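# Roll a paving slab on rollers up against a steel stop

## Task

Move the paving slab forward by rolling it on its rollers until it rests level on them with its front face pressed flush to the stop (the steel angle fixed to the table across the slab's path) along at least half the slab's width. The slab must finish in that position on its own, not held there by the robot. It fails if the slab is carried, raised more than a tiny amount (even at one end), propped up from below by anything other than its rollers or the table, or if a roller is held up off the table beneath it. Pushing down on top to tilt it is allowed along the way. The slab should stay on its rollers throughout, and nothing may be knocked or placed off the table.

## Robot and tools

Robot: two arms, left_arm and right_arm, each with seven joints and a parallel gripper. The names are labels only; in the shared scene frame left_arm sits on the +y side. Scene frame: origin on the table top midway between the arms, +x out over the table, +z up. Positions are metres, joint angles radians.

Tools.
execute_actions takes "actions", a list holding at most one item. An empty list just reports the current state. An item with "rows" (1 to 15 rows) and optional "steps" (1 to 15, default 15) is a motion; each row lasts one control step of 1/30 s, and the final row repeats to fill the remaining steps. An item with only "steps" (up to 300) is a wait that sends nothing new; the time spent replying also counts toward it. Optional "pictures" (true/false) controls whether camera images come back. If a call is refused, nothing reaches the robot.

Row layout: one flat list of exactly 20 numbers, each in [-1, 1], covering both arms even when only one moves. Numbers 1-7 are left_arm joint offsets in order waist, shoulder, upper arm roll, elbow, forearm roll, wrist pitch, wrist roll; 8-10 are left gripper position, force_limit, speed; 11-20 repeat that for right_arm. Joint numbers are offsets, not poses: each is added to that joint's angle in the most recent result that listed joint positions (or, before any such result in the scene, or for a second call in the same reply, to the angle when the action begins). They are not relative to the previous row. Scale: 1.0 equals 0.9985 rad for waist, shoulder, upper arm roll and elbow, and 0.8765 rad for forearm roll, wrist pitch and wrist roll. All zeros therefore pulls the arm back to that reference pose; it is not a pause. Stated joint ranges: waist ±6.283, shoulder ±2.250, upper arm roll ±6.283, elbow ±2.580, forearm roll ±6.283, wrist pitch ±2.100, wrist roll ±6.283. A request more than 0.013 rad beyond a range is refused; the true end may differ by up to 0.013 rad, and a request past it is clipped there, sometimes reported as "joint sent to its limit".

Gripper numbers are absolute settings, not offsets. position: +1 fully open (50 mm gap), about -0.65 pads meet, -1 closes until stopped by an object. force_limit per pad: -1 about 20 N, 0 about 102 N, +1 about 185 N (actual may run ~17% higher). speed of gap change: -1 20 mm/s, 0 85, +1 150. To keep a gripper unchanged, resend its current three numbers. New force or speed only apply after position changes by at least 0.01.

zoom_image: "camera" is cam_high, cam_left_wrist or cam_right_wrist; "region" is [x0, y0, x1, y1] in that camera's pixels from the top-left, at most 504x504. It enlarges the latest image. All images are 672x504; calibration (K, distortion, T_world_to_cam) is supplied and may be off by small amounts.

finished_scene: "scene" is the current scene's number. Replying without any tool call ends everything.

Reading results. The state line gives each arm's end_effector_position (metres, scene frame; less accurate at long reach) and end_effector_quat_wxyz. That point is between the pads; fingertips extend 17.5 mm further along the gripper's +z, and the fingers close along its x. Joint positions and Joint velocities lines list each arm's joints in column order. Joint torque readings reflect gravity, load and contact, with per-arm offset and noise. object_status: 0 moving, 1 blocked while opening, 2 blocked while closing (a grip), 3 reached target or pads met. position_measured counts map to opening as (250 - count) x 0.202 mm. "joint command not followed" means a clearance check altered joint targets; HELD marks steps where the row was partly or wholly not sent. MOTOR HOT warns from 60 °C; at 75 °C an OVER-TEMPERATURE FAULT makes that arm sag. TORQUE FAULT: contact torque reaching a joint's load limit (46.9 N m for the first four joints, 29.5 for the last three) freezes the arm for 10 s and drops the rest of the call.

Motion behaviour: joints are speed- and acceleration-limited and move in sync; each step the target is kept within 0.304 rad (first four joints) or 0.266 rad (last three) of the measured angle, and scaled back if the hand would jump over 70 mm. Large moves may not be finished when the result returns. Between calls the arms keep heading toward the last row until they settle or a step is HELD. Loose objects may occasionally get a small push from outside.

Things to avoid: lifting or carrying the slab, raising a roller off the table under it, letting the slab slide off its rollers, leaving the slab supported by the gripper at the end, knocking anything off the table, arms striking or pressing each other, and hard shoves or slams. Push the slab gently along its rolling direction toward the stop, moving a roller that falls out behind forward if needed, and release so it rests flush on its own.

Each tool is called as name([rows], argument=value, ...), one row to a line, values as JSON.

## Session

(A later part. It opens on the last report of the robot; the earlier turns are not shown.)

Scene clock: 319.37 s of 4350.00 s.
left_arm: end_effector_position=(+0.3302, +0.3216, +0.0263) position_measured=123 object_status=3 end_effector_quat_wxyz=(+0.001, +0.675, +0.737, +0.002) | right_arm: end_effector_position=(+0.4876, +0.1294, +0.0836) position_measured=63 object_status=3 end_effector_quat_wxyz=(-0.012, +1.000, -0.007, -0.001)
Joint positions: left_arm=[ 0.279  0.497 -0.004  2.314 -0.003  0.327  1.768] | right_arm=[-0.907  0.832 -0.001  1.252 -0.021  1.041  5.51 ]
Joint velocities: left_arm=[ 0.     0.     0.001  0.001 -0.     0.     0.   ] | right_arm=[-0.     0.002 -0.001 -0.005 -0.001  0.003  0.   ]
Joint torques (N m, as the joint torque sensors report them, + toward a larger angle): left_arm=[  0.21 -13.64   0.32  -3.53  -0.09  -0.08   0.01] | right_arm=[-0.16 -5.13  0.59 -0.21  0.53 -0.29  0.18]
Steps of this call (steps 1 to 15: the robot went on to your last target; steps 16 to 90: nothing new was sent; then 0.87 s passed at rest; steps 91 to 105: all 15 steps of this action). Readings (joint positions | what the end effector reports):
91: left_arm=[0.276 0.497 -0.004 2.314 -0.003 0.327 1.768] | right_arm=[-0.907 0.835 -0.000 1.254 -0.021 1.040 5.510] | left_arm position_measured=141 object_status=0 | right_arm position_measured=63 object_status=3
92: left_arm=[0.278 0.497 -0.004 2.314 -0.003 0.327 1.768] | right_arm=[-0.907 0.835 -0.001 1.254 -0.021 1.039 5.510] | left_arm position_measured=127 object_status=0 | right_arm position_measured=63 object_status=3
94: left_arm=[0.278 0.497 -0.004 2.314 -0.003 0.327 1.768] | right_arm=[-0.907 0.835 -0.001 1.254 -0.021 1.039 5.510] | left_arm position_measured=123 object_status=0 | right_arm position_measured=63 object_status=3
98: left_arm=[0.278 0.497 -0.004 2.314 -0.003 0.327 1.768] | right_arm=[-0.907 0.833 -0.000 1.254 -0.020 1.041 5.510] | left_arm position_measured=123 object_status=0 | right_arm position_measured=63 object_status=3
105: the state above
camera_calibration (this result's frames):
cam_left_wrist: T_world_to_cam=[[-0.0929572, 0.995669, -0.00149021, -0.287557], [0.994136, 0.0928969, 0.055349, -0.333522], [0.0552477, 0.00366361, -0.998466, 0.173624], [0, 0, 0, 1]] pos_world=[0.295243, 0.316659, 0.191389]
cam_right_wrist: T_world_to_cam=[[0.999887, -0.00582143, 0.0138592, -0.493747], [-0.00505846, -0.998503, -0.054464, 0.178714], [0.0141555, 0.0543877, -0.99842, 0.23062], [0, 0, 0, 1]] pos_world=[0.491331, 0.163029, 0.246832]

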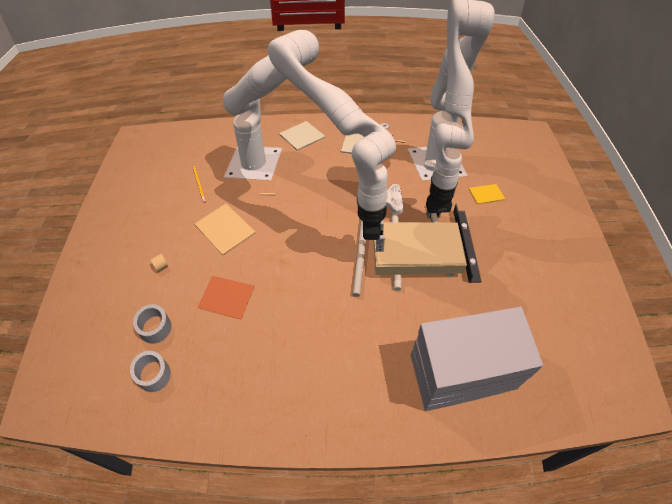

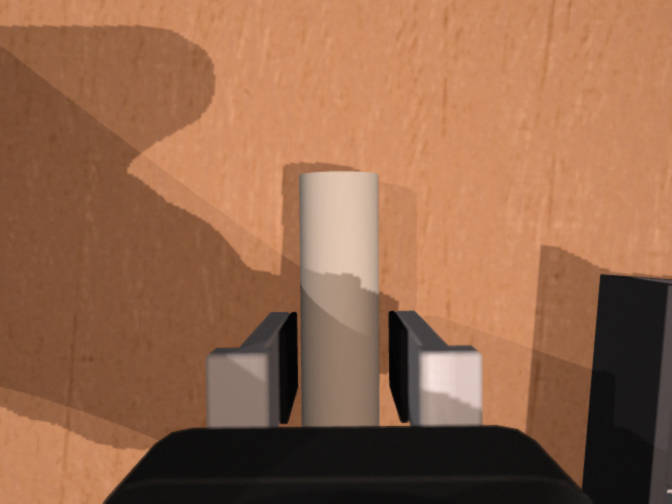

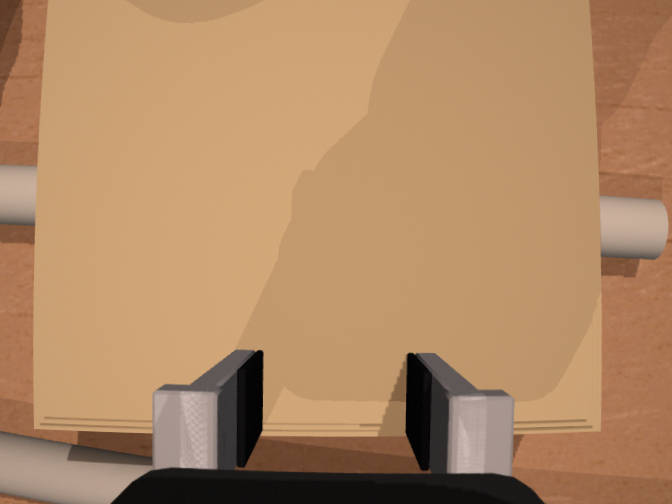

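execute_actions([
  {"rows":[[0,0,0,0,0,0,0,1,0,1, 0,0.022,0,0.012,0,0,0,0.6,0,1],[0,0,0,0,0,0,0,1,0,1, 0,0.022,0,0.012,0,0,0,0.6,0,1],[0,0,0,0,0,0,0,1,0,1, 0,0.022,0,0.012,0,0,0,0.6,0,1],[0,0,0,0,0,0,0,1,0,1, 0,0.022,0,0.012,0,0,0,0.6,0,1],[0,-0.03,0,-0.010,0,0.046,0,1,0,1, 0,0.022,0,0.012,0,0,0,0.6,0,1],[0,-0.06,0,-0.021,0,0.092,0,1,0,1, 0,0.022,0,0.012,0,0,0,0.6,0,1],[0,-0.09,0,-0.033,0,0.140,0,1,0,1, 0,0.022,0,0.012,0,0,0,0.6,0,1],[0,-0.12,0,-0.046,0,0.190,0,1,0,1, 0,0.022,0,0.012,0,0,0,0.6,0,1],[0,-0.15,0,-0.059,0,0.238,0,1,0,1, 0,0.022,0,0.012,0,0,0,0.6,0,1],[0,-0.18,0,-0.073,0,0.289,0,1,0,1, 0,0.022,0,0.012,0,0,0,0.6,0,1],[0,-0.21,0,-0.088,0,0.340,0,1,0,1, 0,0.022,0,0.012,0,0,0,0.6,0,1],[0,-0.253,0,-0.109,0,0.413,0,1,0,1, 0,0.022,0,0.012,0,0,0,0.6,0,1]],"steps":15},
])

Scene clock: 323.10 s of 4350.00 s.
left_arm: end_effector_position=(+0.3318, +0.3214, +0.1025) position_measured=3 object_status=3 end_effector_quat_wxyz=(+0.001, +0.675, +0.738, +0.002) | right_arm: end_effector_position=(+0.4876, +0.1295, +0.0837) position_measured=63 object_status=3 end_effector_quat_wxyz=(-0.013, +1.000, -0.008, -0.001)
Joint positions: left_arm=[ 0.279  0.289 -0.004  2.226 -0.003  0.623  1.768] | right_arm=[-0.906  0.832 -0.001  1.252 -0.022  1.041  5.51 ]
Joint velocities: left_arm=[ 0.    -0.564  0.001 -0.293 -0.001  0.925  0.001] | right_arm=[-0. -0.  0.  0.  0.  0.  0.]
Joint torques (N m, as the joint torque sensors report them, + toward a larger angle): left_arm=[-0.09 -9.44  0.3  -4.44 -0.18 -0.18  0.  ] | right_arm=[-0.35 -5.93  0.31  0.36  0.33 -0.26  0.12]
Steps of this call (steps 1 to 15: the robot went on to your last target; steps 16 to 90: nothing new was sent; then 0.23 s passed at rest; steps 91 to 105: all 15 steps of this action). Readings (joint positions | what the end effector reports):
91: left_arm=[0.279 0.497 -0.004 2.314 -0.003 0.327 1.768] | right_arm=[-0.907 0.831 -0.001 1.252 -0.021 1.042 5.510] | left_arm position_measured=105 object_status=0 | right_arm position_measured=63 object_status=3
92: left_arm=[0.279 0.497 -0.004 2.314 -0.003 0.327 1.768] | right_arm=[-0.906 0.832 -0.001 1.253 -0.021 1.041 5.510] | left_arm position_measured=80 object_status=0 | right_arm position_measured=63 object_status=3
94: left_arm=[0.279 0.497 -0.004 2.314 -0.003 0.327 1.768] | right_arm=[-0.906 0.832 -0.001 1.252 -0.022 1.041 5.510] | left_arm position_measured=31 object_status=0 | right_arm position_measured=63 object_status=3
98: left_arm=[0.279 0.458 -0.004 2.303 -0.003 0.372 1.768] | right_arm=[-0.906 0.832 -0.001 1.252 -0.022 1.041 5.510] | left_arm position_measured=3 object_status=0 | right_arm position_measured=63 object_status=3
105: the state above
camera_calibration (this result's frames):
cam_left_wrist: T_world_to_cam=[[-0.0936243, 0.995606, -0.00156769, -0.286892], [0.994065, 0.0935668, 0.0554942, -0.339599], [0.0553971, 0.00363722, -0.998458, 0.249565], [0, 0, 0, 1]] pos_world=[0.296898, 0.316498, 0.267576]
cam_right_wrist: T_world_to_cam=[[0.999889, -0.00678616, 0.013263, -0.493579], [-0.00604187, -0.998447, -0.0553745, 0.179336], [0.0136182, 0.0552882, -0.998378, 0.230841], [0, 0, 0, 1]] pos_world=[0.491464, 0.162946, 0.246944]

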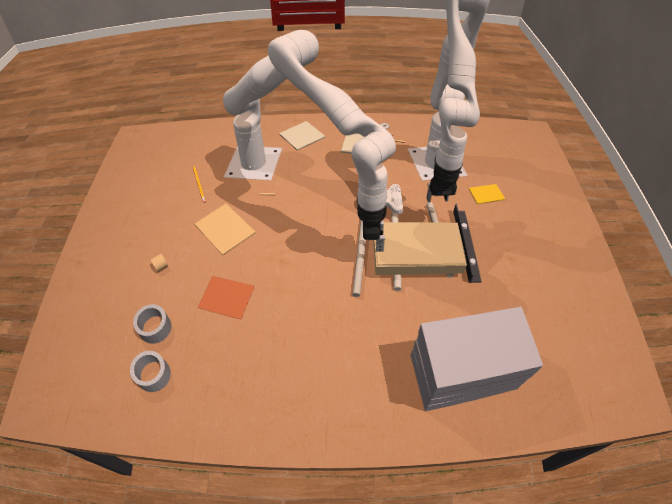

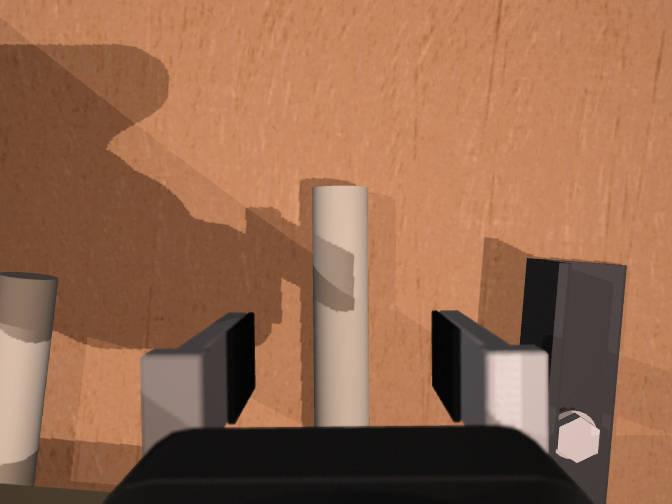

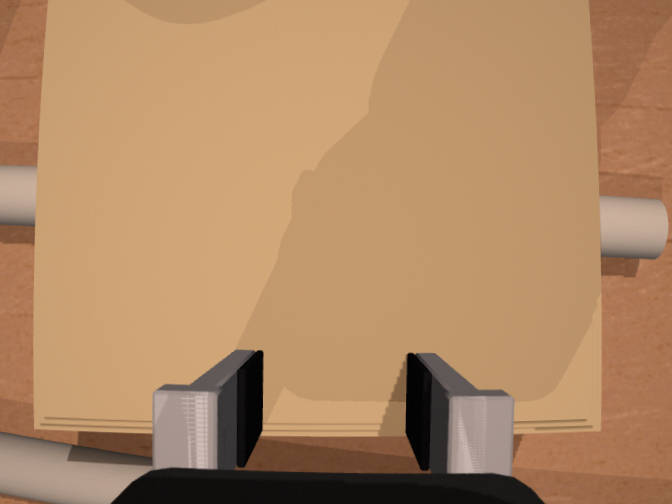

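execute_actions([
  {"rows":[[0,0,0,0,0,0,0,1,0,1, -0.001,0.024,0,0.009,0,0.002,-0.001,0.6,0,1],[0,0,0,0,0,0,0,1,0,1, -0.003,0.026,0,0.004,0,0.004,-0.003,0.6,0,1],[0,0,0,0,0,0,0,1,0,1, -0.005,0.028,0,-0.001,0,0.007,-0.005,0.6,0,1],[0,0,0,0,0,0,0,1,0,1, -0.007,0.030,0,-0.006,0,0.010,-0.008,0.6,0,1],[0,0,0,0,0,0,0,1,0,1, -0.008,0.033,0,-0.011,0,0.014,-0.010,0.6,0,1],[0,0,0,0,0,0,0,1,0,1, -0.010,0.035,0,-0.016,0,0.017,-0.012,0.6,0,1],[0,0,0,0,0,0,0,1,0,1, -0.012,0.037,0,-0.0205,0,0.020,-0.0135,0.6,0,1],[0,0,0,0,0,0,0,1,0,1, -0.014,0.039,0,-0.025,0,0.023,-0.016,0.6,0,1],[0,0,0,0,0,0,0,1,0,1, -0.016,0.041,0,-0.030,0,0.026,-0.018,0.6,0,1],[0,0,0,0,0,0,0,1,0,1, -0.018,0.044,0,-0.035,0,0.029,-0.020,0.6,0,1],[0,0,0,0,0,0,0,1,0,1, -0.019,0.046,0,-0.040,0,0.032,-0.022,0.6,0,1],[0,0,0,0,0,0,0,1,0,1, -0.021,0.048,0,-0.045,0,0.035,-0.024,0.6,0,1],[0,0,0,0,0,0,0,1,0,1, -0.023,0.050,0,-0.049,0,0.038,-0.026,0.6,0,1],[0,0,0,0,0,0,0,1,0,1, -0.024,0.052,0,-0.053,0,0.040,-0.027,0.6,0,1]],"steps":15},
])

zoom_image(camera="cam_high", region=[330,170,510,310])

Scene clock: 327.97 s of 4350.00 s.
left_arm: end_effector_position=(+0.3319, +0.3214, +0.1026) position_measured=3 object_status=3 end_effector_quat_wxyz=(+0.001, +0.675, +0.738, +0.002) | right_arm: end_effector_position=(+0.4886, +0.1470, +0.0837) position_measured=63 object_status=3 end_effector_quat_wxyz=(-0.012, +1.000, -0.008, -0.001)
Joint positions: left_arm=[ 0.279  0.289 -0.004  2.226 -0.003  0.623  1.768] | right_arm=[-0.927  0.86   0.     1.192 -0.022  1.074  5.488]
Joint velocities: left_arm=[ 0.     0.003  0.     0.     0.     0.001 -0.001] | right_arm=[-0.01   0.032  0.017 -0.073  0.017  0.108 -0.027]
Joint torques (N m, as the joint torque sensors report them, + toward a larger angle): left_arm=[  0.15 -11.84   0.09  -5.52  -0.3   -0.05   0.02] | right_arm=[-1.8  -7.17 -1.46 -0.76 -1.06 -0.83  0.05]
Steps of this call (steps 1 to 30: the robot went on to your last target; steps 31 to 90: nothing new was sent; then 1.37 s passed at rest; steps 91 to 105: all 15 steps of this action). Readings (joint positions | what the end effector reports):
91: left_arm=[0.279 0.246 -0.004 2.206 -0.003 0.688 1.768] | right_arm=[-0.906 0.832 -0.001 1.252 -0.022 1.042 5.510] | left_arm position_measured=3 object_status=3 | right_arm position_measured=63 object_status=3
92: left_arm=[0.279 0.252 -0.004 2.208 -0.003 0.680 1.768] | right_arm=[-0.907 0.833 -0.001 1.250 -0.022 1.043 5.510] | left_arm position_measured=3 object_status=3 | right_arm position_measured=63 object_status=3
94: left_arm=[0.279 0.277 -0.004 2.219 -0.003 0.647 1.768] | right_arm=[-0.909 0.836 -0.000 1.243 -0.022 1.047 5.507] | left_arm position_measured=3 object_status=3 | right_arm position_measured=63 object_status=3
98: left_arm=[0.279 0.286 -0.004 2.225 -0.003 0.623 1.768] | right_arm=[-0.916 0.845 -0.001 1.225 -0.023 1.056 5.500] | left_arm position_measured=3 object_status=3 | right_arm position_measured=63 object_status=3
105: the state above
camera_calibration (this result's frames):
cam_left_wrist: T_world_to_cam=[[-0.0936269, 0.995606, -0.00162911, -0.286874], [0.994048, 0.0935717, 0.055791, -0.339684], [0.0556983, 0.00360412, -0.998441, 0.249558], [0, 0, 0, 1]] pos_world=[0.296903, 0.316499, 0.267653]
cam_right_wrist: T_world_to_cam=[[0.999881, -0.00820137, 0.0130754, -0.49422], [-0.00747818, -0.99849, -0.0544297, 0.197433], [0.0135021, 0.0543254, -0.998432, 0.230134], [0, 0, 0, 1]] pos_world=[0.492531, 0.18058, 0.246981]

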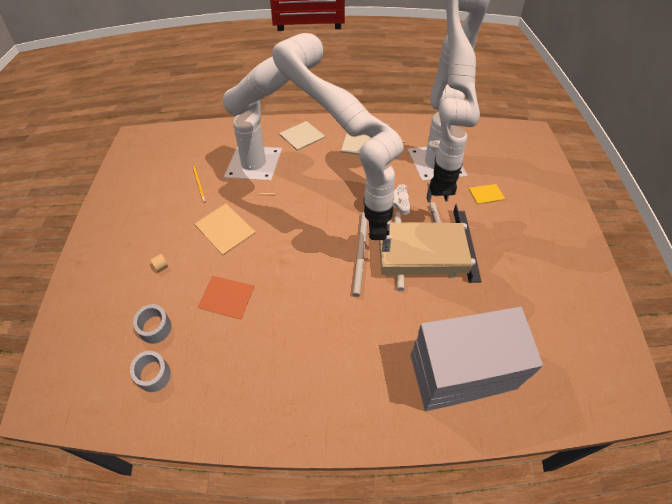

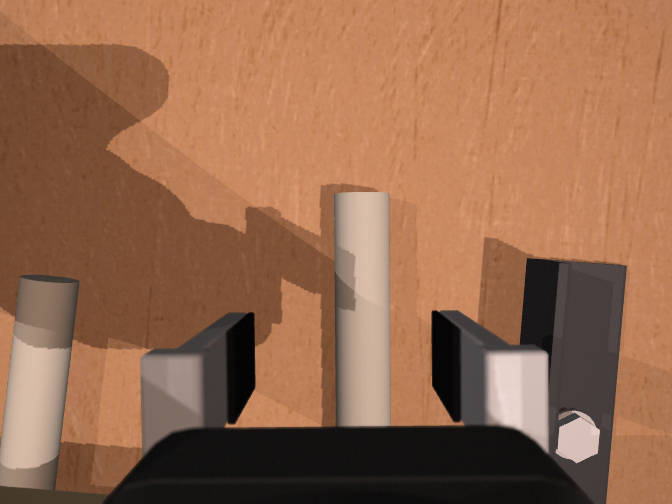

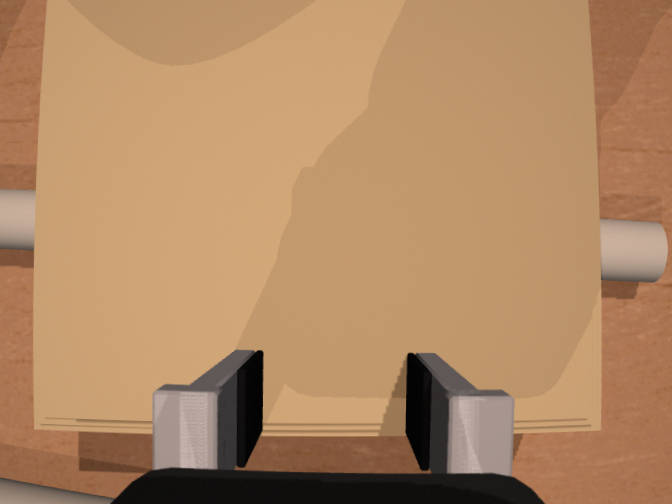

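Region (330, 170, 510, 310) of cam_high's 672x504 image, scaled by 2.800, with more detail than that image has.

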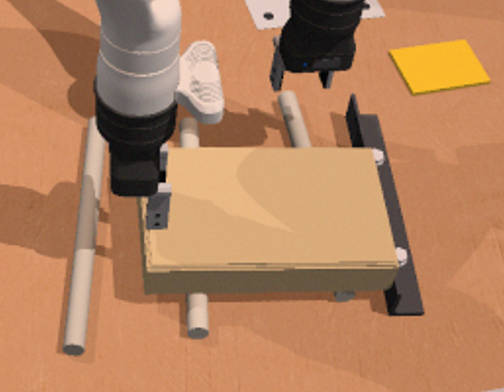

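execute_actions([
  {"rows":[[0,0,0,0,0,0,0,1,0,1, -0.004,0.025,0,0.005,0,0.004,-0.003,0.6,0,1],[0,0,0,0,0,0,0,1,0,1, -0.005,0.026,0,0.002,0,0.006,-0.004,0.6,0,1],[0,0,0,0,0,0,0,1,0,1, -0.006,0.027,0,-0.001,0,0.008,-0.005,0.6,0,1],[0,0,0,0,0,0,0,1,0,1, -0.007,0.029,0,-0.004,0,0.010,-0.007,0.6,0,1],[0,0,0,0,0,0,0,1,0,1, -0.008,0.030,0,-0.007,0,0.011,-0.008,0.6,0,1],[0,0,0,0,0,0,0,1,0,1, -0.009,0.032,0,-0.010,0,0.013,-0.009,0.6,0,1],[0,0,0,0,0,0,0,1,0,1, -0.010,0.033,0,-0.013,0,0.015,-0.010,0.6,0,1],[0,0,0,0,0,0,0,1,0,1, -0.011,0.035,0,-0.016,0,0.017,-0.012,0.6,0,1],[0,0,0,0,0,0,0,1,0,1, -0.0126,0.036,0,-0.019,0,0.018,-0.013,0.6,0,1]],"steps":15},
])

zoom_image(camera="cam_high", region=[400,190,500,300])

Scene clock: 331.53 s of 4350.00 s.
left_arm: end_effector_position=(+0.3319, +0.3214, +0.1026) position_measured=3 object_status=3 end_effector_quat_wxyz=(+0.001, +0.675, +0.738, +0.002) | right_arm: end_effector_position=(+0.4892, +0.1488, +0.0837) position_measured=63 object_status=3 end_effector_quat_wxyz=(-0.006, +1.000, -0.011, -0.003)
Joint positions: left_arm=[ 0.279  0.289 -0.004  2.226 -0.003  0.623  1.768] | right_arm=[-0.934  0.871  0.005  1.167 -0.018  1.098  5.476]
Joint velocities: left_arm=[-0.     0.     0.     0.    -0.    -0.001 -0.001] | right_arm=[ 0.     0.001  0.    -0.002  0.     0.002 -0.   ]
Joint torques (N m, as the joint torque sensors report them, + toward a larger angle): left_arm=[  0.12 -11.86   0.26  -5.24  -0.14  -0.04   0.1 ] | right_arm=[-4.08 -4.66 -3.4  -3.97 -1.89 -4.64  0.37]
Steps of this call (steps 1 to 15: the robot went on to your last target; steps 16 to 90: nothing new was sent; then 0.07 s passed at rest; steps 91 to 105: all 15 steps of this action). Readings (joint positions | what the end effector reports):
91: left_arm=[0.279 0.289 -0.004 2.226 -0.003 0.623 1.768] | right_arm=[-0.928 0.861 0.001 1.188 -0.021 1.078 5.487] | left_arm position_measured=3 object_status=3 | right_arm position_measured=63 object_status=3
92: left_arm=[0.279 0.289 -0.004 2.226 -0.003 0.623 1.768] | right_arm=[-0.929 0.862 0.002 1.187 -0.021 1.079 5.486] | left_arm position_measured=3 object_status=3 | right_arm position_measured=63 object_status=3
94: left_arm=[0.279 0.289 -0.004 2.226 -0.003 0.623 1.768] | right_arm=[-0.930 0.864 0.003 1.183 -0.020 1.084 5.485] | left_arm position_measured=3 object_status=3 | right_arm position_measured=63 object_status=3
98: left_arm=[0.279 0.289 -0.004 2.226 -0.003 0.623 1.768] | right_arm=[-0.933 0.868 0.004 1.174 -0.019 1.093 5.480] | left_arm position_measured=3 object_status=3 | right_arm position_measured=63 object_status=3
105: the state above
camera_calibration (this result's frames):
cam_left_wrist: T_world_to_cam=[[-0.0936272, 0.995606, -0.00162949, -0.286874], [0.994048, 0.093572, 0.0557923, -0.339685], [0.0556996, 0.00360389, -0.998441, 0.249557], [0, 0, 0, 1]] pos_world=[0.296904, 0.316499, 0.267652]
cam_right_wrist: T_world_to_cam=[[0.999852, -0.0137581, 0.0103119, -0.493787], [-0.0133088, -0.99901, -0.0424375, 0.201176], [0.0108855, 0.042294, -0.999046, 0.233054], [0, 0, 0, 1]] pos_world=[0.493855, 0.184326, 0.246461]

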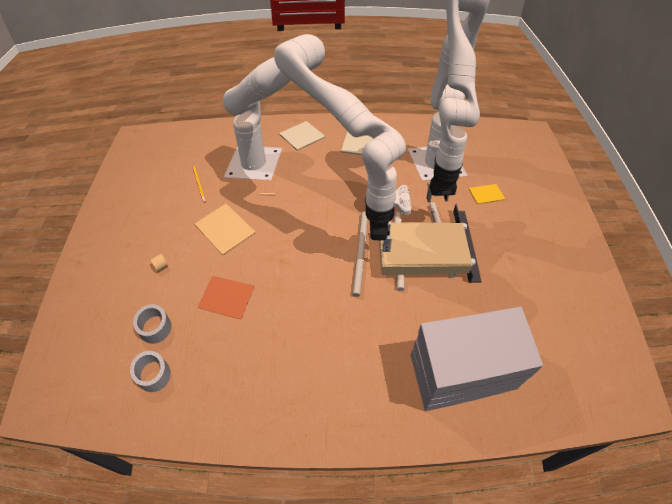

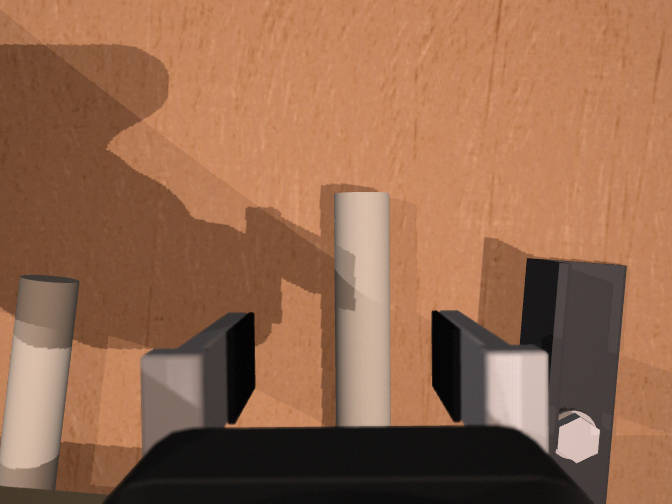

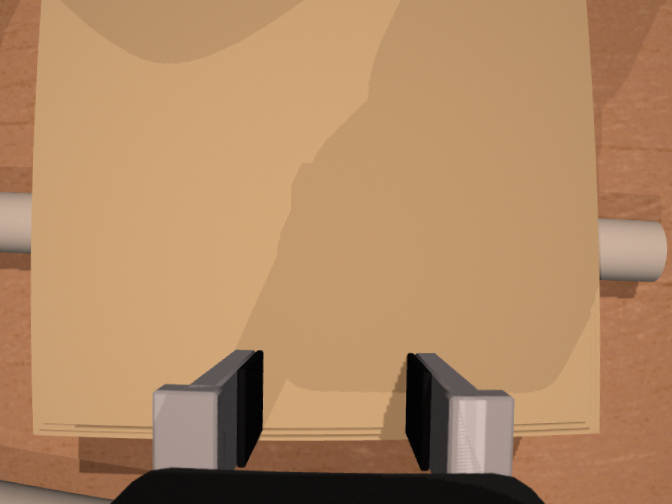

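Region (400, 190, 500, 300) of cam_high's 672x504 image, scaled by 4.582, with more detail than that image has; it fills the left 458 columns of this view, and the rest is white.

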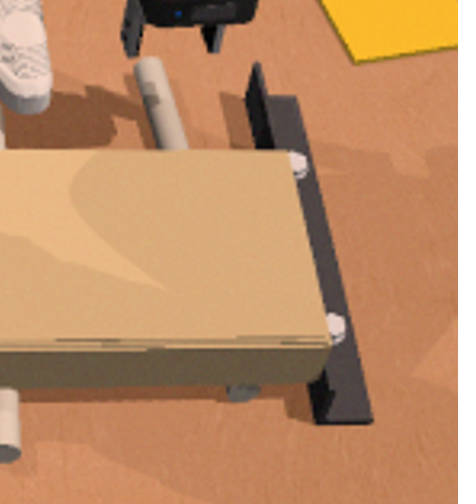

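execute_actions([
  {"rows":[[0,0,0,0,0,0,0,1,0,1, -0.005,0.022,0,0.005,0,0,0,0.6,0,1],[0,0,0,0,0,0,0,1,0,1, -0.004,0.020,0,0.005,0,0,0,0.6,0,1],[0,0,0,0,0,0,0,1,0,1, -0.003,0.017,0,0.005,0,0,0,0.6,0,1],[0,0,0,0,0,0,0,1,0,1, -0.002,0.014,0,0.004,0,0,0,0.6,0,1],[0,0,0,0,0,0,0,1,0,1, -0.002,0.011,0,0.004,0,0,0,0.6,0,1],[0,0,0,0,0,0,0,1,0,1, -0.001,0.008,0,0.003,0,0,0,0.6,0,1],[0,0,0,0,0,0,0,1,0,1, -0.001,0.005,0,0.002,0,0,0,0.6,0,1],[0,0,0,0,0,0,0,1,0,1, 0,0.002,0,0.001,0,0,0,0.6,0,1],[0,0,0,0,0,0,0,1,0,1, 0,0,0,0,0,0,0,0.6,0,1],[0,0,0,0,0,0,0,1,0,1, 0,-0.004,0,-0.004,0,0.008,0,0.6,0,1],[0,0,0,0,0,0,0,1,0,1, 0,-0.01,0,-0.01,0,0.022,0,0.6,0,1],[0,0,0,0,0,0,0,1,0,1, 0,-0.02,0,-0.02,0,0.045,0,0.6,0,1],[0,0,0,0,0,0,0,1,0,1, 0,-0.035,0,-0.033,0,0.078,0,0.6,0,1]],"steps":15},
])

zoom_image(camera="cam_high", region=[400,190,500,300])

Scene clock: 334.50 s of 4350.00 s.
left_arm: end_effector_position=(+0.3319, +0.3214, +0.1026) position_measured=3 object_status=3 end_effector_quat_wxyz=(+0.001, +0.675, +0.738, +0.002) | right_arm: end_effector_position=(+0.4888, +0.1486, +0.1084) position_measured=63 object_status=3 end_effector_quat_wxyz=(-0.007, +1.000, -0.011, -0.003)
Joint positions: left_arm=[ 0.279  0.289 -0.004  2.226 -0.003  0.623  1.768] | right_arm=[-0.934  0.842  0.005  1.141 -0.018  1.152  5.476]
Joint velocities: left_arm=[ 0. -0. -0. -0. -0.  0. -0.] | right_arm=[-0.    -0.164  0.002 -0.188 -0.001  0.347  0.   ]
Joint torques (N m, as the joint torque sensors report them, + toward a larger angle): left_arm=[  0.06 -11.9   -0.08  -5.92  -0.19   0.     0.05] | right_arm=[ -0.03 -22.25   0.07  -7.4   -0.28  -0.18  -0.23]
Steps of this call (steps 1 to 15: the robot went on to your last target; steps 16 to 74: nothing new was sent; steps 75 to 89: all 15 steps of this action). Readings (joint positions | what the end effector reports):
75: left_arm=[0.279 0.289 -0.004 2.226 -0.003 0.623 1.768] | right_arm=[-0.934 0.870 0.006 1.167 -0.018 1.099 5.476] | left_arm position_measured=3 object_status=3 | right_arm position_measured=63 object_status=3
76: left_arm=[0.279 0.289 -0.004 2.226 -0.003 0.623 1.768] | right_arm=[-0.935 0.870 0.006 1.167 -0.018 1.099 5.476] | left_arm position_measured=3 object_status=3 | right_arm position_measured=63 object_status=3
78: left_arm=[0.279 0.289 -0.004 2.226 -0.003 0.623 1.768] | right_arm=[-0.935 0.870 0.006 1.167 -0.018 1.099 5.476] | left_arm position_measured=3 object_status=3 | right_arm position_measured=63 object_status=3
82: left_arm=[0.279 0.289 -0.004 2.226 -0.003 0.623 1.768] | right_arm=[-0.934 0.869 0.006 1.168 -0.018 1.098 5.476] | left_arm position_measured=3 object_status=3 | right_arm position_measured=63 object_status=3
89: the state above
camera_calibration (this result's frames):
cam_left_wrist: T_world_to_cam=[[-0.0936272, 0.995606, -0.00163013, -0.286873], [0.994048, 0.093572, 0.0557949, -0.339687], [0.0557023, 0.00360349, -0.998441, 0.249556], [0, 0, 0, 1]] pos_world=[0.296905, 0.316498, 0.267652]
cam_right_wrist: T_world_to_cam=[[0.999863, -0.0129783, 0.0102564, -0.493707], [-0.0125236, -0.998987, -0.0432185, 0.201775], [0.0108069, 0.0430842, -0.999013, 0.257694], [0, 0, 0, 1]] pos_world=[0.493382, 0.18406, 0.271224]

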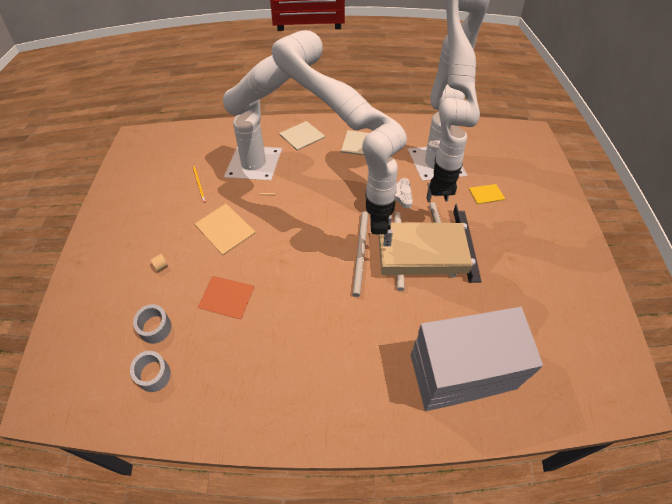

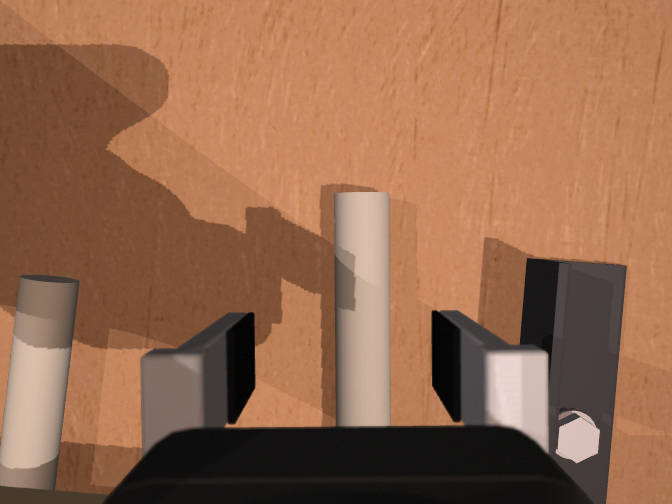

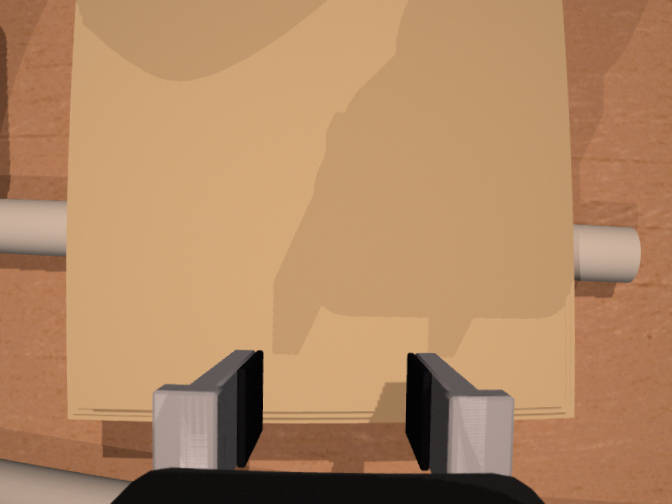

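Region (400, 190, 500, 300) of cam_high's 672x504 image, scaled by 4.582, with more detail than that image has; it fills the left 458 columns of this view, and the rest is white.

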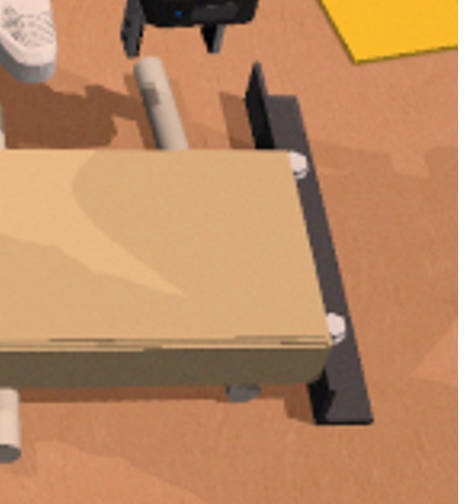

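execute_actions([
  {"rows":[[-0.09,0.04,0,-0.12,0,0.092,0.32,1,0,1, 0,-0.03,0,-0.03,0,0.07,0,0.6,0,1],[-0.18,0.08,0,-0.24,0,0.185,0.64,1,0,1, 0,-0.03,0,-0.03,0,0.07,0,0.6,0,1],[-0.18,0.08,0,-0.24,0,0.185,0.64,1,0,1, 0,-0.03,0,-0.03,0,0.07,0,0.6,0,1],[-0.18,0.08,0,-0.24,0,0.185,0.64,1,0,1, 0,-0.03,0,-0.03,0,0.07,0,0.6,0,1],[-0.27,0.118,0,-0.36,0,0.28,0.9,1,0,1, 0,-0.03,0,-0.03,0,0.07,0,0.6,0,1],[-0.27,0.118,0,-0.36,0,0.28,1,1,0,1, 0,-0.03,0,-0.03,0,0.07,0,0.6,0,1],[-0.27,0.118,0,-0.36,0,0.28,1,1,0,1, 0,-0.03,0,-0.03,0,0.07,0,0.6,0,1],[-0.363,0.158,0,-0.48,0,0.371,1,1,0,1, 0,-0.03,0,-0.03,0,0.07,0,0.6,0,1]],"steps":15},
], pictures=false)

execute_actions([
  {"steps":25},
], pictures=false)

Scene clock: 341.77 s of 4350.00 s.
left_arm: end_effector_position=(+0.4426, +0.4085, +0.1368) position_measured=3 object_status=3 end_effector_quat_wxyz=(-0.003, +0.385, +0.923, +0.001) | right_arm: end_effector_position=(+0.4872, +0.1474, +0.1351) position_measured=63 object_status=3 end_effector_quat_wxyz=(-0.006, +1.000, -0.010, -0.003)
Joint positions: left_arm=[ 0.     0.41  -0.004  1.862 -0.003  0.873  2.18 ] | right_arm=[-0.934  0.812  0.005  1.111 -0.018  1.214  5.476]
Joint velocities: left_arm=[-0.507  0.212 -0.02  -0.753 -0.008  0.478  1.213] | right_arm=[ 0.    -0.    -0.001  0.    -0.     0.     0.   ]
Joint torques (N m, as the joint torque sensors report them, + toward a larger angle): left_arm=[  1.51 -15.74   1.09  -5.69  -0.14   0.67   0.18] | right_arm=[  0.06 -25.41   0.04  -9.55  -0.05  -0.22   0.15]
From where the robot then was, a joint's target lay farther than a number of 1.0 reaches, so one or more steps of this call were cut to that.
Steps of this call (steps 1 to 30: the robot went on to your last target; steps 31 to 90: nothing new was sent; then 3.77 s passed at rest; steps 91 to 105: all 15 steps of this action). Readings (joint positions | what the end effector reports):
91: left_arm=[0.277 0.289 -0.004 2.225 -0.003 0.624 1.769] | right_arm=[-0.934 0.835 0.005 1.134 -0.018 1.168 5.476] | left_arm position_measured=3 object_status=3 | right_arm position_measured=63 object_status=3
92: left_arm=[0.273 0.291 -0.003 2.221 -0.002 0.627 1.779] | right_arm=[-0.934 0.830 0.005 1.130 -0.018 1.178 5.476] | left_arm position_measured=3 object_status=3 | right_arm position_measured=63 object_status=3
94: left_arm=[0.251 0.301 -0.002 2.195 -0.002 0.644 1.823] | right_arm=[-0.934 0.816 0.005 1.116 -0.018 1.205 5.476] | left_arm position_measured=3 object_status=3 | right_arm position_measured=63 object_status=3
98: left_arm=[0.162 0.340 -0.002 2.082 -0.002 0.722 1.949] | right_arm=[-0.934 0.813 0.005 1.111 -0.018 1.213 5.476] | left_arm position_measured=3 object_status=3 | right_arm position_measured=63 object_status=3
105: the state above

Scene clock: 342.60 s of 4350.00 s.
left_arm: end_effector_position=(+0.4786, +0.4433, +0.1501) position_measured=3 object_status=3 end_effector_quat_wxyz=(-0.000, +0.121, +0.993, +0.002) | right_arm: end_effector_position=(+0.4872, +0.1474, +0.1351) position_measured=63 object_status=3 end_effector_quat_wxyz=(-0.006, +1.000, -0.010, -0.003)
Joint positions: left_arm=[-0.084  0.446 -0.004  1.747 -0.003  0.948  2.644] | right_arm=[-0.934  0.812  0.005  1.111 -0.018  1.214  5.476]
Joint velocities: left_arm=[-0.  0. -0.  0. -0. -0. -0.] | right_arm=[ 0. -0.  0. -0.  0. -0. -0.]
Joint torques (N m, as the joint torque sensors report them, + toward a larger angle): left_arm=[ -0.21 -17.84   0.76  -7.97   0.09  -0.23  -0.01] | right_arm=[ -0.12 -25.55   0.14  -8.96  -0.31  -0.05   0.09]
Steps of this call (steps 1 to 25: the robot went on to your last target). Readings (joint positions | what the end effector reports):
1: left_arm=[-0.015 0.417 -0.004 1.839 -0.003 0.888 2.221] | right_arm=[-0.934 0.812 0.005 1.111 -0.018 1.214 5.476] | left_arm position_measured=3 object_status=3 | right_arm position_measured=63 object_status=3
2: left_arm=[-0.028 0.422 -0.005 1.820 -0.003 0.900 2.262] | right_arm=[-0.934 0.812 0.005 1.111 -0.018 1.214 5.476] | left_arm position_measured=3 object_status=3 | right_arm position_measured=63 object_status=3
4: left_arm=[-0.048 0.430 -0.005 1.792 -0.003 0.919 2.343] | right_arm=[-0.934 0.812 0.005 1.111 -0.018 1.214 5.476] | left_arm position_measured=3 object_status=3 | right_arm position_measured=63 object_status=3
8: left_arm=[-0.070 0.440 -0.004 1.763 -0.003 0.938 2.505] | right_arm=[-0.934 0.812 0.005 1.111 -0.018 1.214 5.476] | left_arm position_measured=3 object_status=3 | right_arm position_measured=63 object_status=3
25: the state above

execute_actions([
  {"rows":[[0,0,0,0,0,0,0.28,1,0,1, 0,0,0,0,0,0,0,0.6,0,1]],"steps":14},
])

Scene clock: 344.07 s of 4350.00 s.
left_arm: end_effector_position=(+0.4847, +0.4426, +0.1501) position_measured=3 object_status=3 end_effector_quat_wxyz=(-0.000, -0.001, +1.000, +0.002) | right_arm: end_effector_position=(+0.4872, +0.1474, +0.1351) position_measured=63 object_status=3 end_effector_quat_wxyz=(-0.006, +1.000, -0.010, -0.003)
Joint positions: left_arm=[-0.084  0.446 -0.004  1.747 -0.003  0.948  2.89 ] | right_arm=[-0.934  0.812  0.005  1.111 -0.018  1.214  5.476]
Joint velocities: left_arm=[-0.    -0.     0.     0.001  0.001 -0.     0.001] | right_arm=[ 0.     0.     0.    -0.    -0.    -0.001  0.   ]
Joint torques (N m, as the joint torque sensors report them, + toward a larger angle): left_arm=[  0.37 -17.47   0.05  -7.86  -0.05   0.03   0.17] | right_arm=[ -0.11 -25.91   0.51  -9.49  -0.09  -0.28   0.34]
Steps of this call (steps 1 to 15: the robot went on to your last target; steps 16 to 30: nothing new was sent; steps 31 to 44: all 14 steps of this action). Readings (joint positions | what the end effector reports):
31: left_arm=[-0.084 0.446 -0.004 1.747 -0.003 0.948 2.646] | right_arm=[-0.934 0.812 0.005 1.111 -0.018 1.214 5.476] | left_arm position_measured=3 object_status=3 | right_arm position_measured=63 object_status=3
32: left_arm=[-0.084 0.446 -0.004 1.747 -0.003 0.948 2.655] | right_arm=[-0.934 0.812 0.005 1.111 -0.018 1.214 5.476] | left_arm position_measured=3 object_status=3 | right_arm position_measured=63 object_status=3
34: left_arm=[-0.084 0.446 -0.004 1.747 -0.003 0.948 2.706] | right_arm=[-0.934 0.812 0.005 1.111 -0.018 1.214 5.476] | left_arm position_measured=3 object_status=3 | right_arm position_measured=63 object_status=3
38: left_arm=[-0.084 0.446 -0.004 1.747 -0.003 0.948 2.855] | right_arm=[-0.934 0.812 0.005 1.111 -0.018 1.214 5.476] | left_arm position_measured=3 object_status=3 | right_arm position_measured=63 object_status=3
44: the state above
camera_calibration (this result's frames):
cam_left_wrist: T_world_to_cam=[[-0.999966, -0.00776539, -0.00294236, 0.490439], [-0.00791568, 0.998451, 0.0550761, -0.420282], [0.00251012, 0.0550975, -0.998478, 0.291079], [0, 0, 0, 1]] pos_world=[0.486364, 0.407401, 0.315226]
cam_right_wrist: T_world_to_cam=[[0.999888, -0.0120482, 0.0088856, -0.492414], [-0.0116597, -0.999026, -0.0425509, 0.201131], [0.00938961, 0.0424425, -0.999055, 0.285258], [0, 0, 0, 1]] pos_world=[0.492025, 0.182895, 0.297922]

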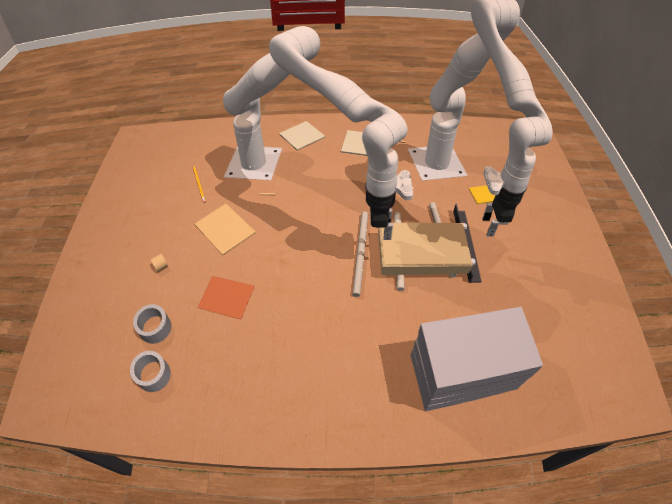

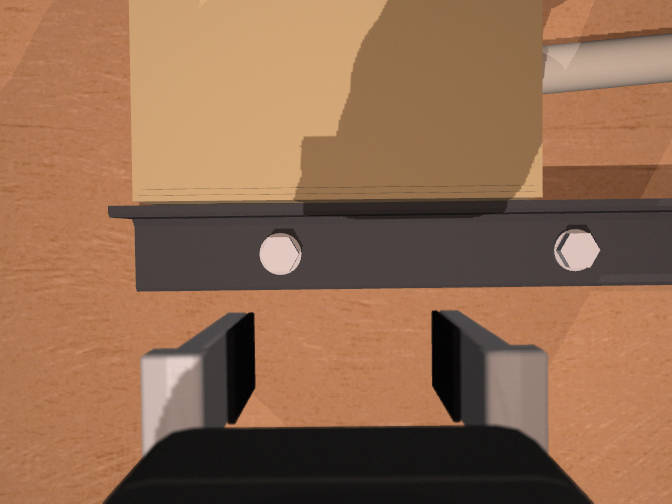

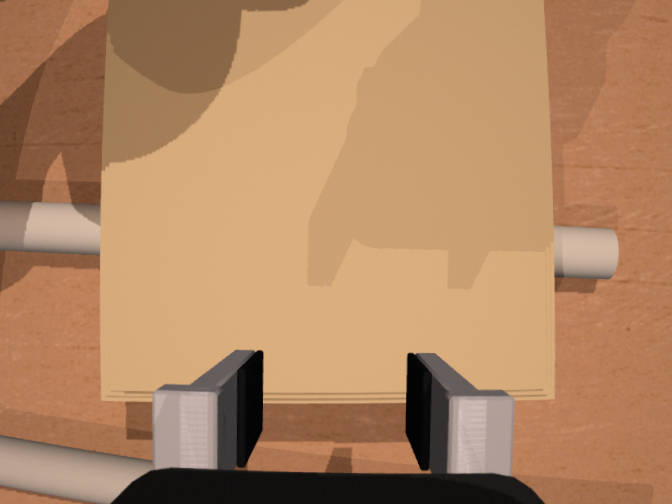

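zoom_image(camera="cam_left_wrist", region=[90,170,570,230])

Region (90, 170, 570, 230) of cam_left_wrist's 672x504 image, scaled by 1.050; it fills the top 63 rows of this view, and the rest is white.

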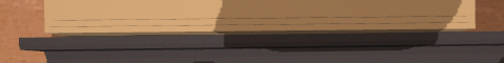

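zoom_image(camera="cam_left_wrist", region=[100,180,220,230])

zoom_image(camera="cam_left_wrist", region=[460,180,580,230])

Region (100, 180, 220, 230) of cam_left_wrist's 672x504 image, scaled by 4.200; it fills the top 210 rows of this view, and the rest is white.

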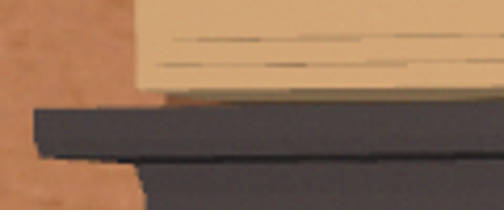

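Region (460, 180, 580, 230) of cam_left_wrist's 672x504 image, scaled by 4.200; it fills the top 210 rows of this view, and the rest is white.

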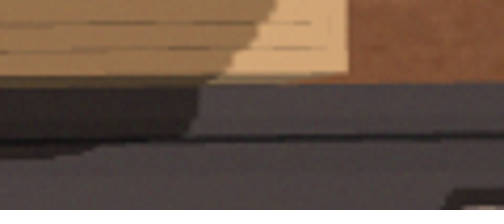

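execute_actions([
  {"rows":[[0,0,0,0,0,0,0,1,0,1, 0.040,-0.059,-0.002,0.118,0.022,-0.064,0.058,1,0,1]],"steps":13},
], pictures=false)

execute_actions([
  {"rows":[[0,0,0,0,0,0,0,1,0,1, 0,0.092,0,0.087,0,-0.204,0,1,0,1]],"steps":15},
])

Scene clock: 352.07 s of 4350.00 s.
left_arm: end_effector_position=(+0.4847, +0.4426, +0.1501) position_measured=3 object_status=3 end_effector_quat_wxyz=(-0.000, -0.001, +1.000, +0.002) | right_arm: end_effector_position=(+0.4875, +0.1086, +0.1340) position_measured=3 object_status=3 end_effector_quat_wxyz=(+0.001, +1.000, -0.001, +0.001)
Joint positions: left_arm=[-0.084  0.446 -0.004  1.747 -0.003  0.948  2.89 ] | right_arm=[-0.895  0.755  0.003  1.229  0.001  1.158  5.527]
Joint velocities: left_arm=[ 0.     0.    -0.    -0.    -0.001  0.002 -0.   ] | right_arm=[ 0.002 -0.016 -0.008  0.004 -0.002 -0.002 -0.   ]
Joint torques (N m, as the joint torque sensors report them, + toward a larger angle): left_arm=[ -0.01 -17.6    0.47  -8.06   0.02  -0.18   0.12] | right_arm=[ -0.16 -24.73   0.58  -9.13  -0.18  -0.06   0.21]
Steps of this call (steps 1 to 15: the robot went on to your last target; steps 16 to 90: nothing new was sent; then 4.57 s passed at rest; steps 91 to 103: all 13 steps of this action). Readings (joint positions | what the end effector reports):
91: left_arm=[-0.084 0.446 -0.004 1.747 -0.003 0.948 2.890] | right_arm=[-0.934 0.811 0.005 1.112 -0.018 1.213 5.476] | left_arm position_measured=3 object_status=3 | right_arm position_measured=45 object_status=0
92: left_arm=[-0.084 0.446 -0.004 1.747 -0.003 0.948 2.890] | right_arm=[-0.932 0.808 0.004 1.118 -0.018 1.210 5.479] | left_arm position_measured=3 object_status=3 | right_arm position_measured=20 object_status=0
94: left_arm=[-0.084 0.446 -0.004 1.747 -0.003 0.948 2.890] | right_arm=[-0.922 0.792 0.003 1.145 -0.014 1.197 5.490] | left_arm position_measured=3 object_status=3 | right_arm position_measured=3 object_status=0
98: left_arm=[-0.084 0.446 -0.004 1.747 -0.003 0.948 2.890] | right_arm=[-0.898 0.759 0.005 1.218 -0.000 1.163 5.523] | left_arm position_measured=3 object_status=3 | right_arm position_measured=3 object_status=0
103: the state above

Scene clock: 352.57 s of 4350.00 s.
left_arm: end_effector_position=(+0.4847, +0.4426, +0.1501) position_measured=3 object_status=3 end_effector_quat_wxyz=(-0.000, -0.001, +1.000, +0.002) | right_arm: end_effector_position=(+0.4876, +0.1085, +0.0574) position_measured=3 object_status=3 end_effector_quat_wxyz=(+0.001, +1.000, -0.001, +0.001)
Joint positions: left_arm=[-0.084  0.446 -0.004  1.747 -0.003  0.948  2.89 ] | right_arm=[-0.895  0.847  0.003  1.316  0.001  0.979  5.527]
Joint velocities: left_arm=[-0.     0.     0.     0.     0.    -0.001 -0.   ] | right_arm=[ 0.001  0.004  0.001 -0.001 -0.     0.     0.   ]
Joint torques (N m, as the joint torque sensors report them, + toward a larger angle): left_arm=[  0.04 -17.42   0.25  -7.9   -0.01  -0.13   0.04] | right_arm=[  0.04 -25.01   0.17  -8.31  -0.05  -0.28   0.22]
Steps of this call (steps 1 to 15: all 15 steps of this action). Readings (joint positions | what the end effector reports):
1: left_arm=[-0.084 0.446 -0.004 1.747 -0.003 0.948 2.890] | right_arm=[-0.895 0.756 0.003 1.230 0.001 1.156 5.527] | left_arm position_measured=3 object_status=3 | right_arm position_measured=3 object_status=3
2: left_arm=[-0.084 0.446 -0.004 1.747 -0.003 0.948 2.890] | right_arm=[-0.895 0.761 0.003 1.233 0.001 1.146 5.527] | left_arm position_measured=3 object_status=3 | right_arm position_measured=3 object_status=3
4: left_arm=[-0.084 0.446 -0.004 1.747 -0.003 0.948 2.890] | right_arm=[-0.895 0.788 0.003 1.257 0.001 1.095 5.527] | left_arm position_measured=3 object_status=3 | right_arm position_measured=3 object_status=3
8: left_arm=[-0.084 0.446 -0.004 1.747 -0.003 0.948 2.890] | right_arm=[-0.895 0.843 0.003 1.314 0.001 0.986 5.527] | left_arm position_measured=3 object_status=3 | right_arm position_measured=3 object_status=3
15: the state above
camera_calibration (this result's frames):
cam_left_wrist: T_world_to_cam=[[-0.999966, -0.00776505, -0.00294809, 0.490443], [-0.00791567, 0.998451, 0.0550771, -0.420282], [0.00251585, 0.0550986, -0.998478, 0.291075], [0, 0, 0, 1]] pos_world=[0.486367, 0.407402, 0.315226]
cam_right_wrist: T_world_to_cam=[[0.999808, 0.00778314, 0.0179855, -0.495189], [0.00828364, -0.999576, -0.0279228, 0.14854], [0.0177605, 0.0280664, -0.999448, 0.206727], [0, 0, 0, 1]] pos_world=[0.490192, 0.146529, 0.219667]

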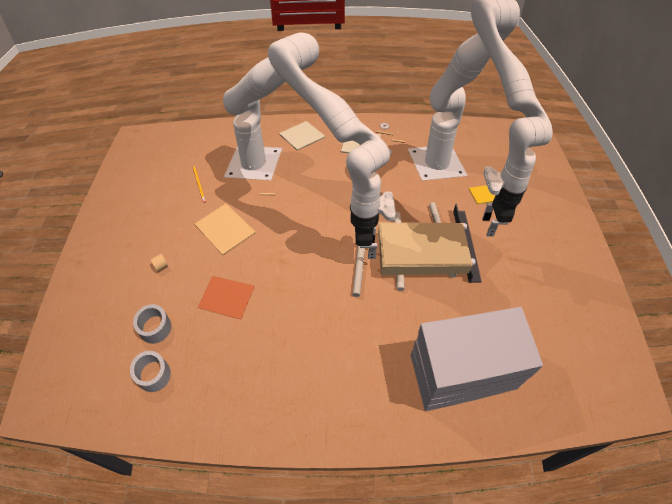

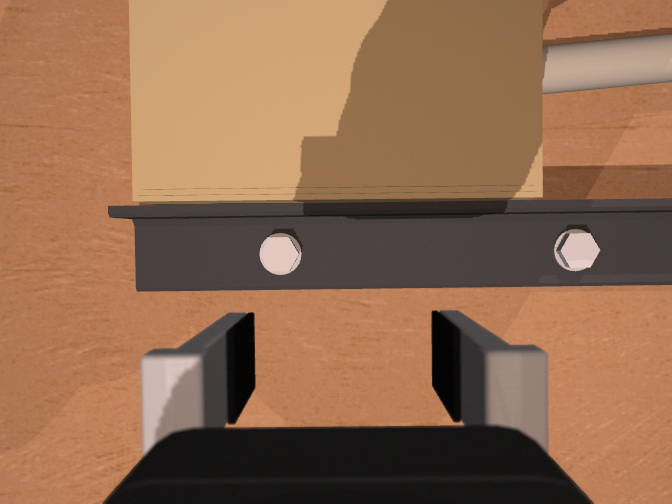

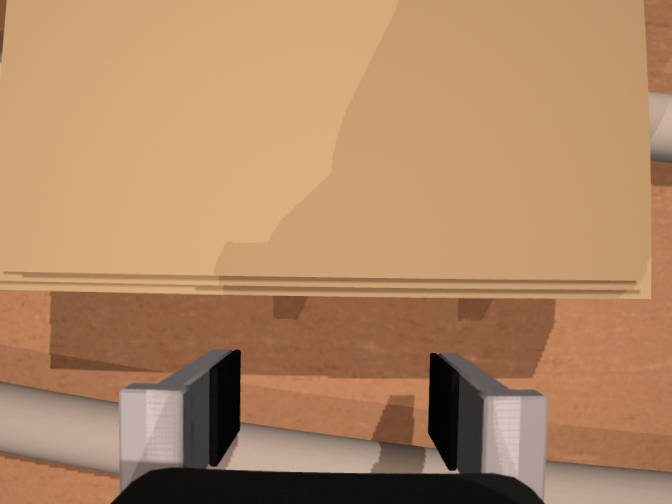

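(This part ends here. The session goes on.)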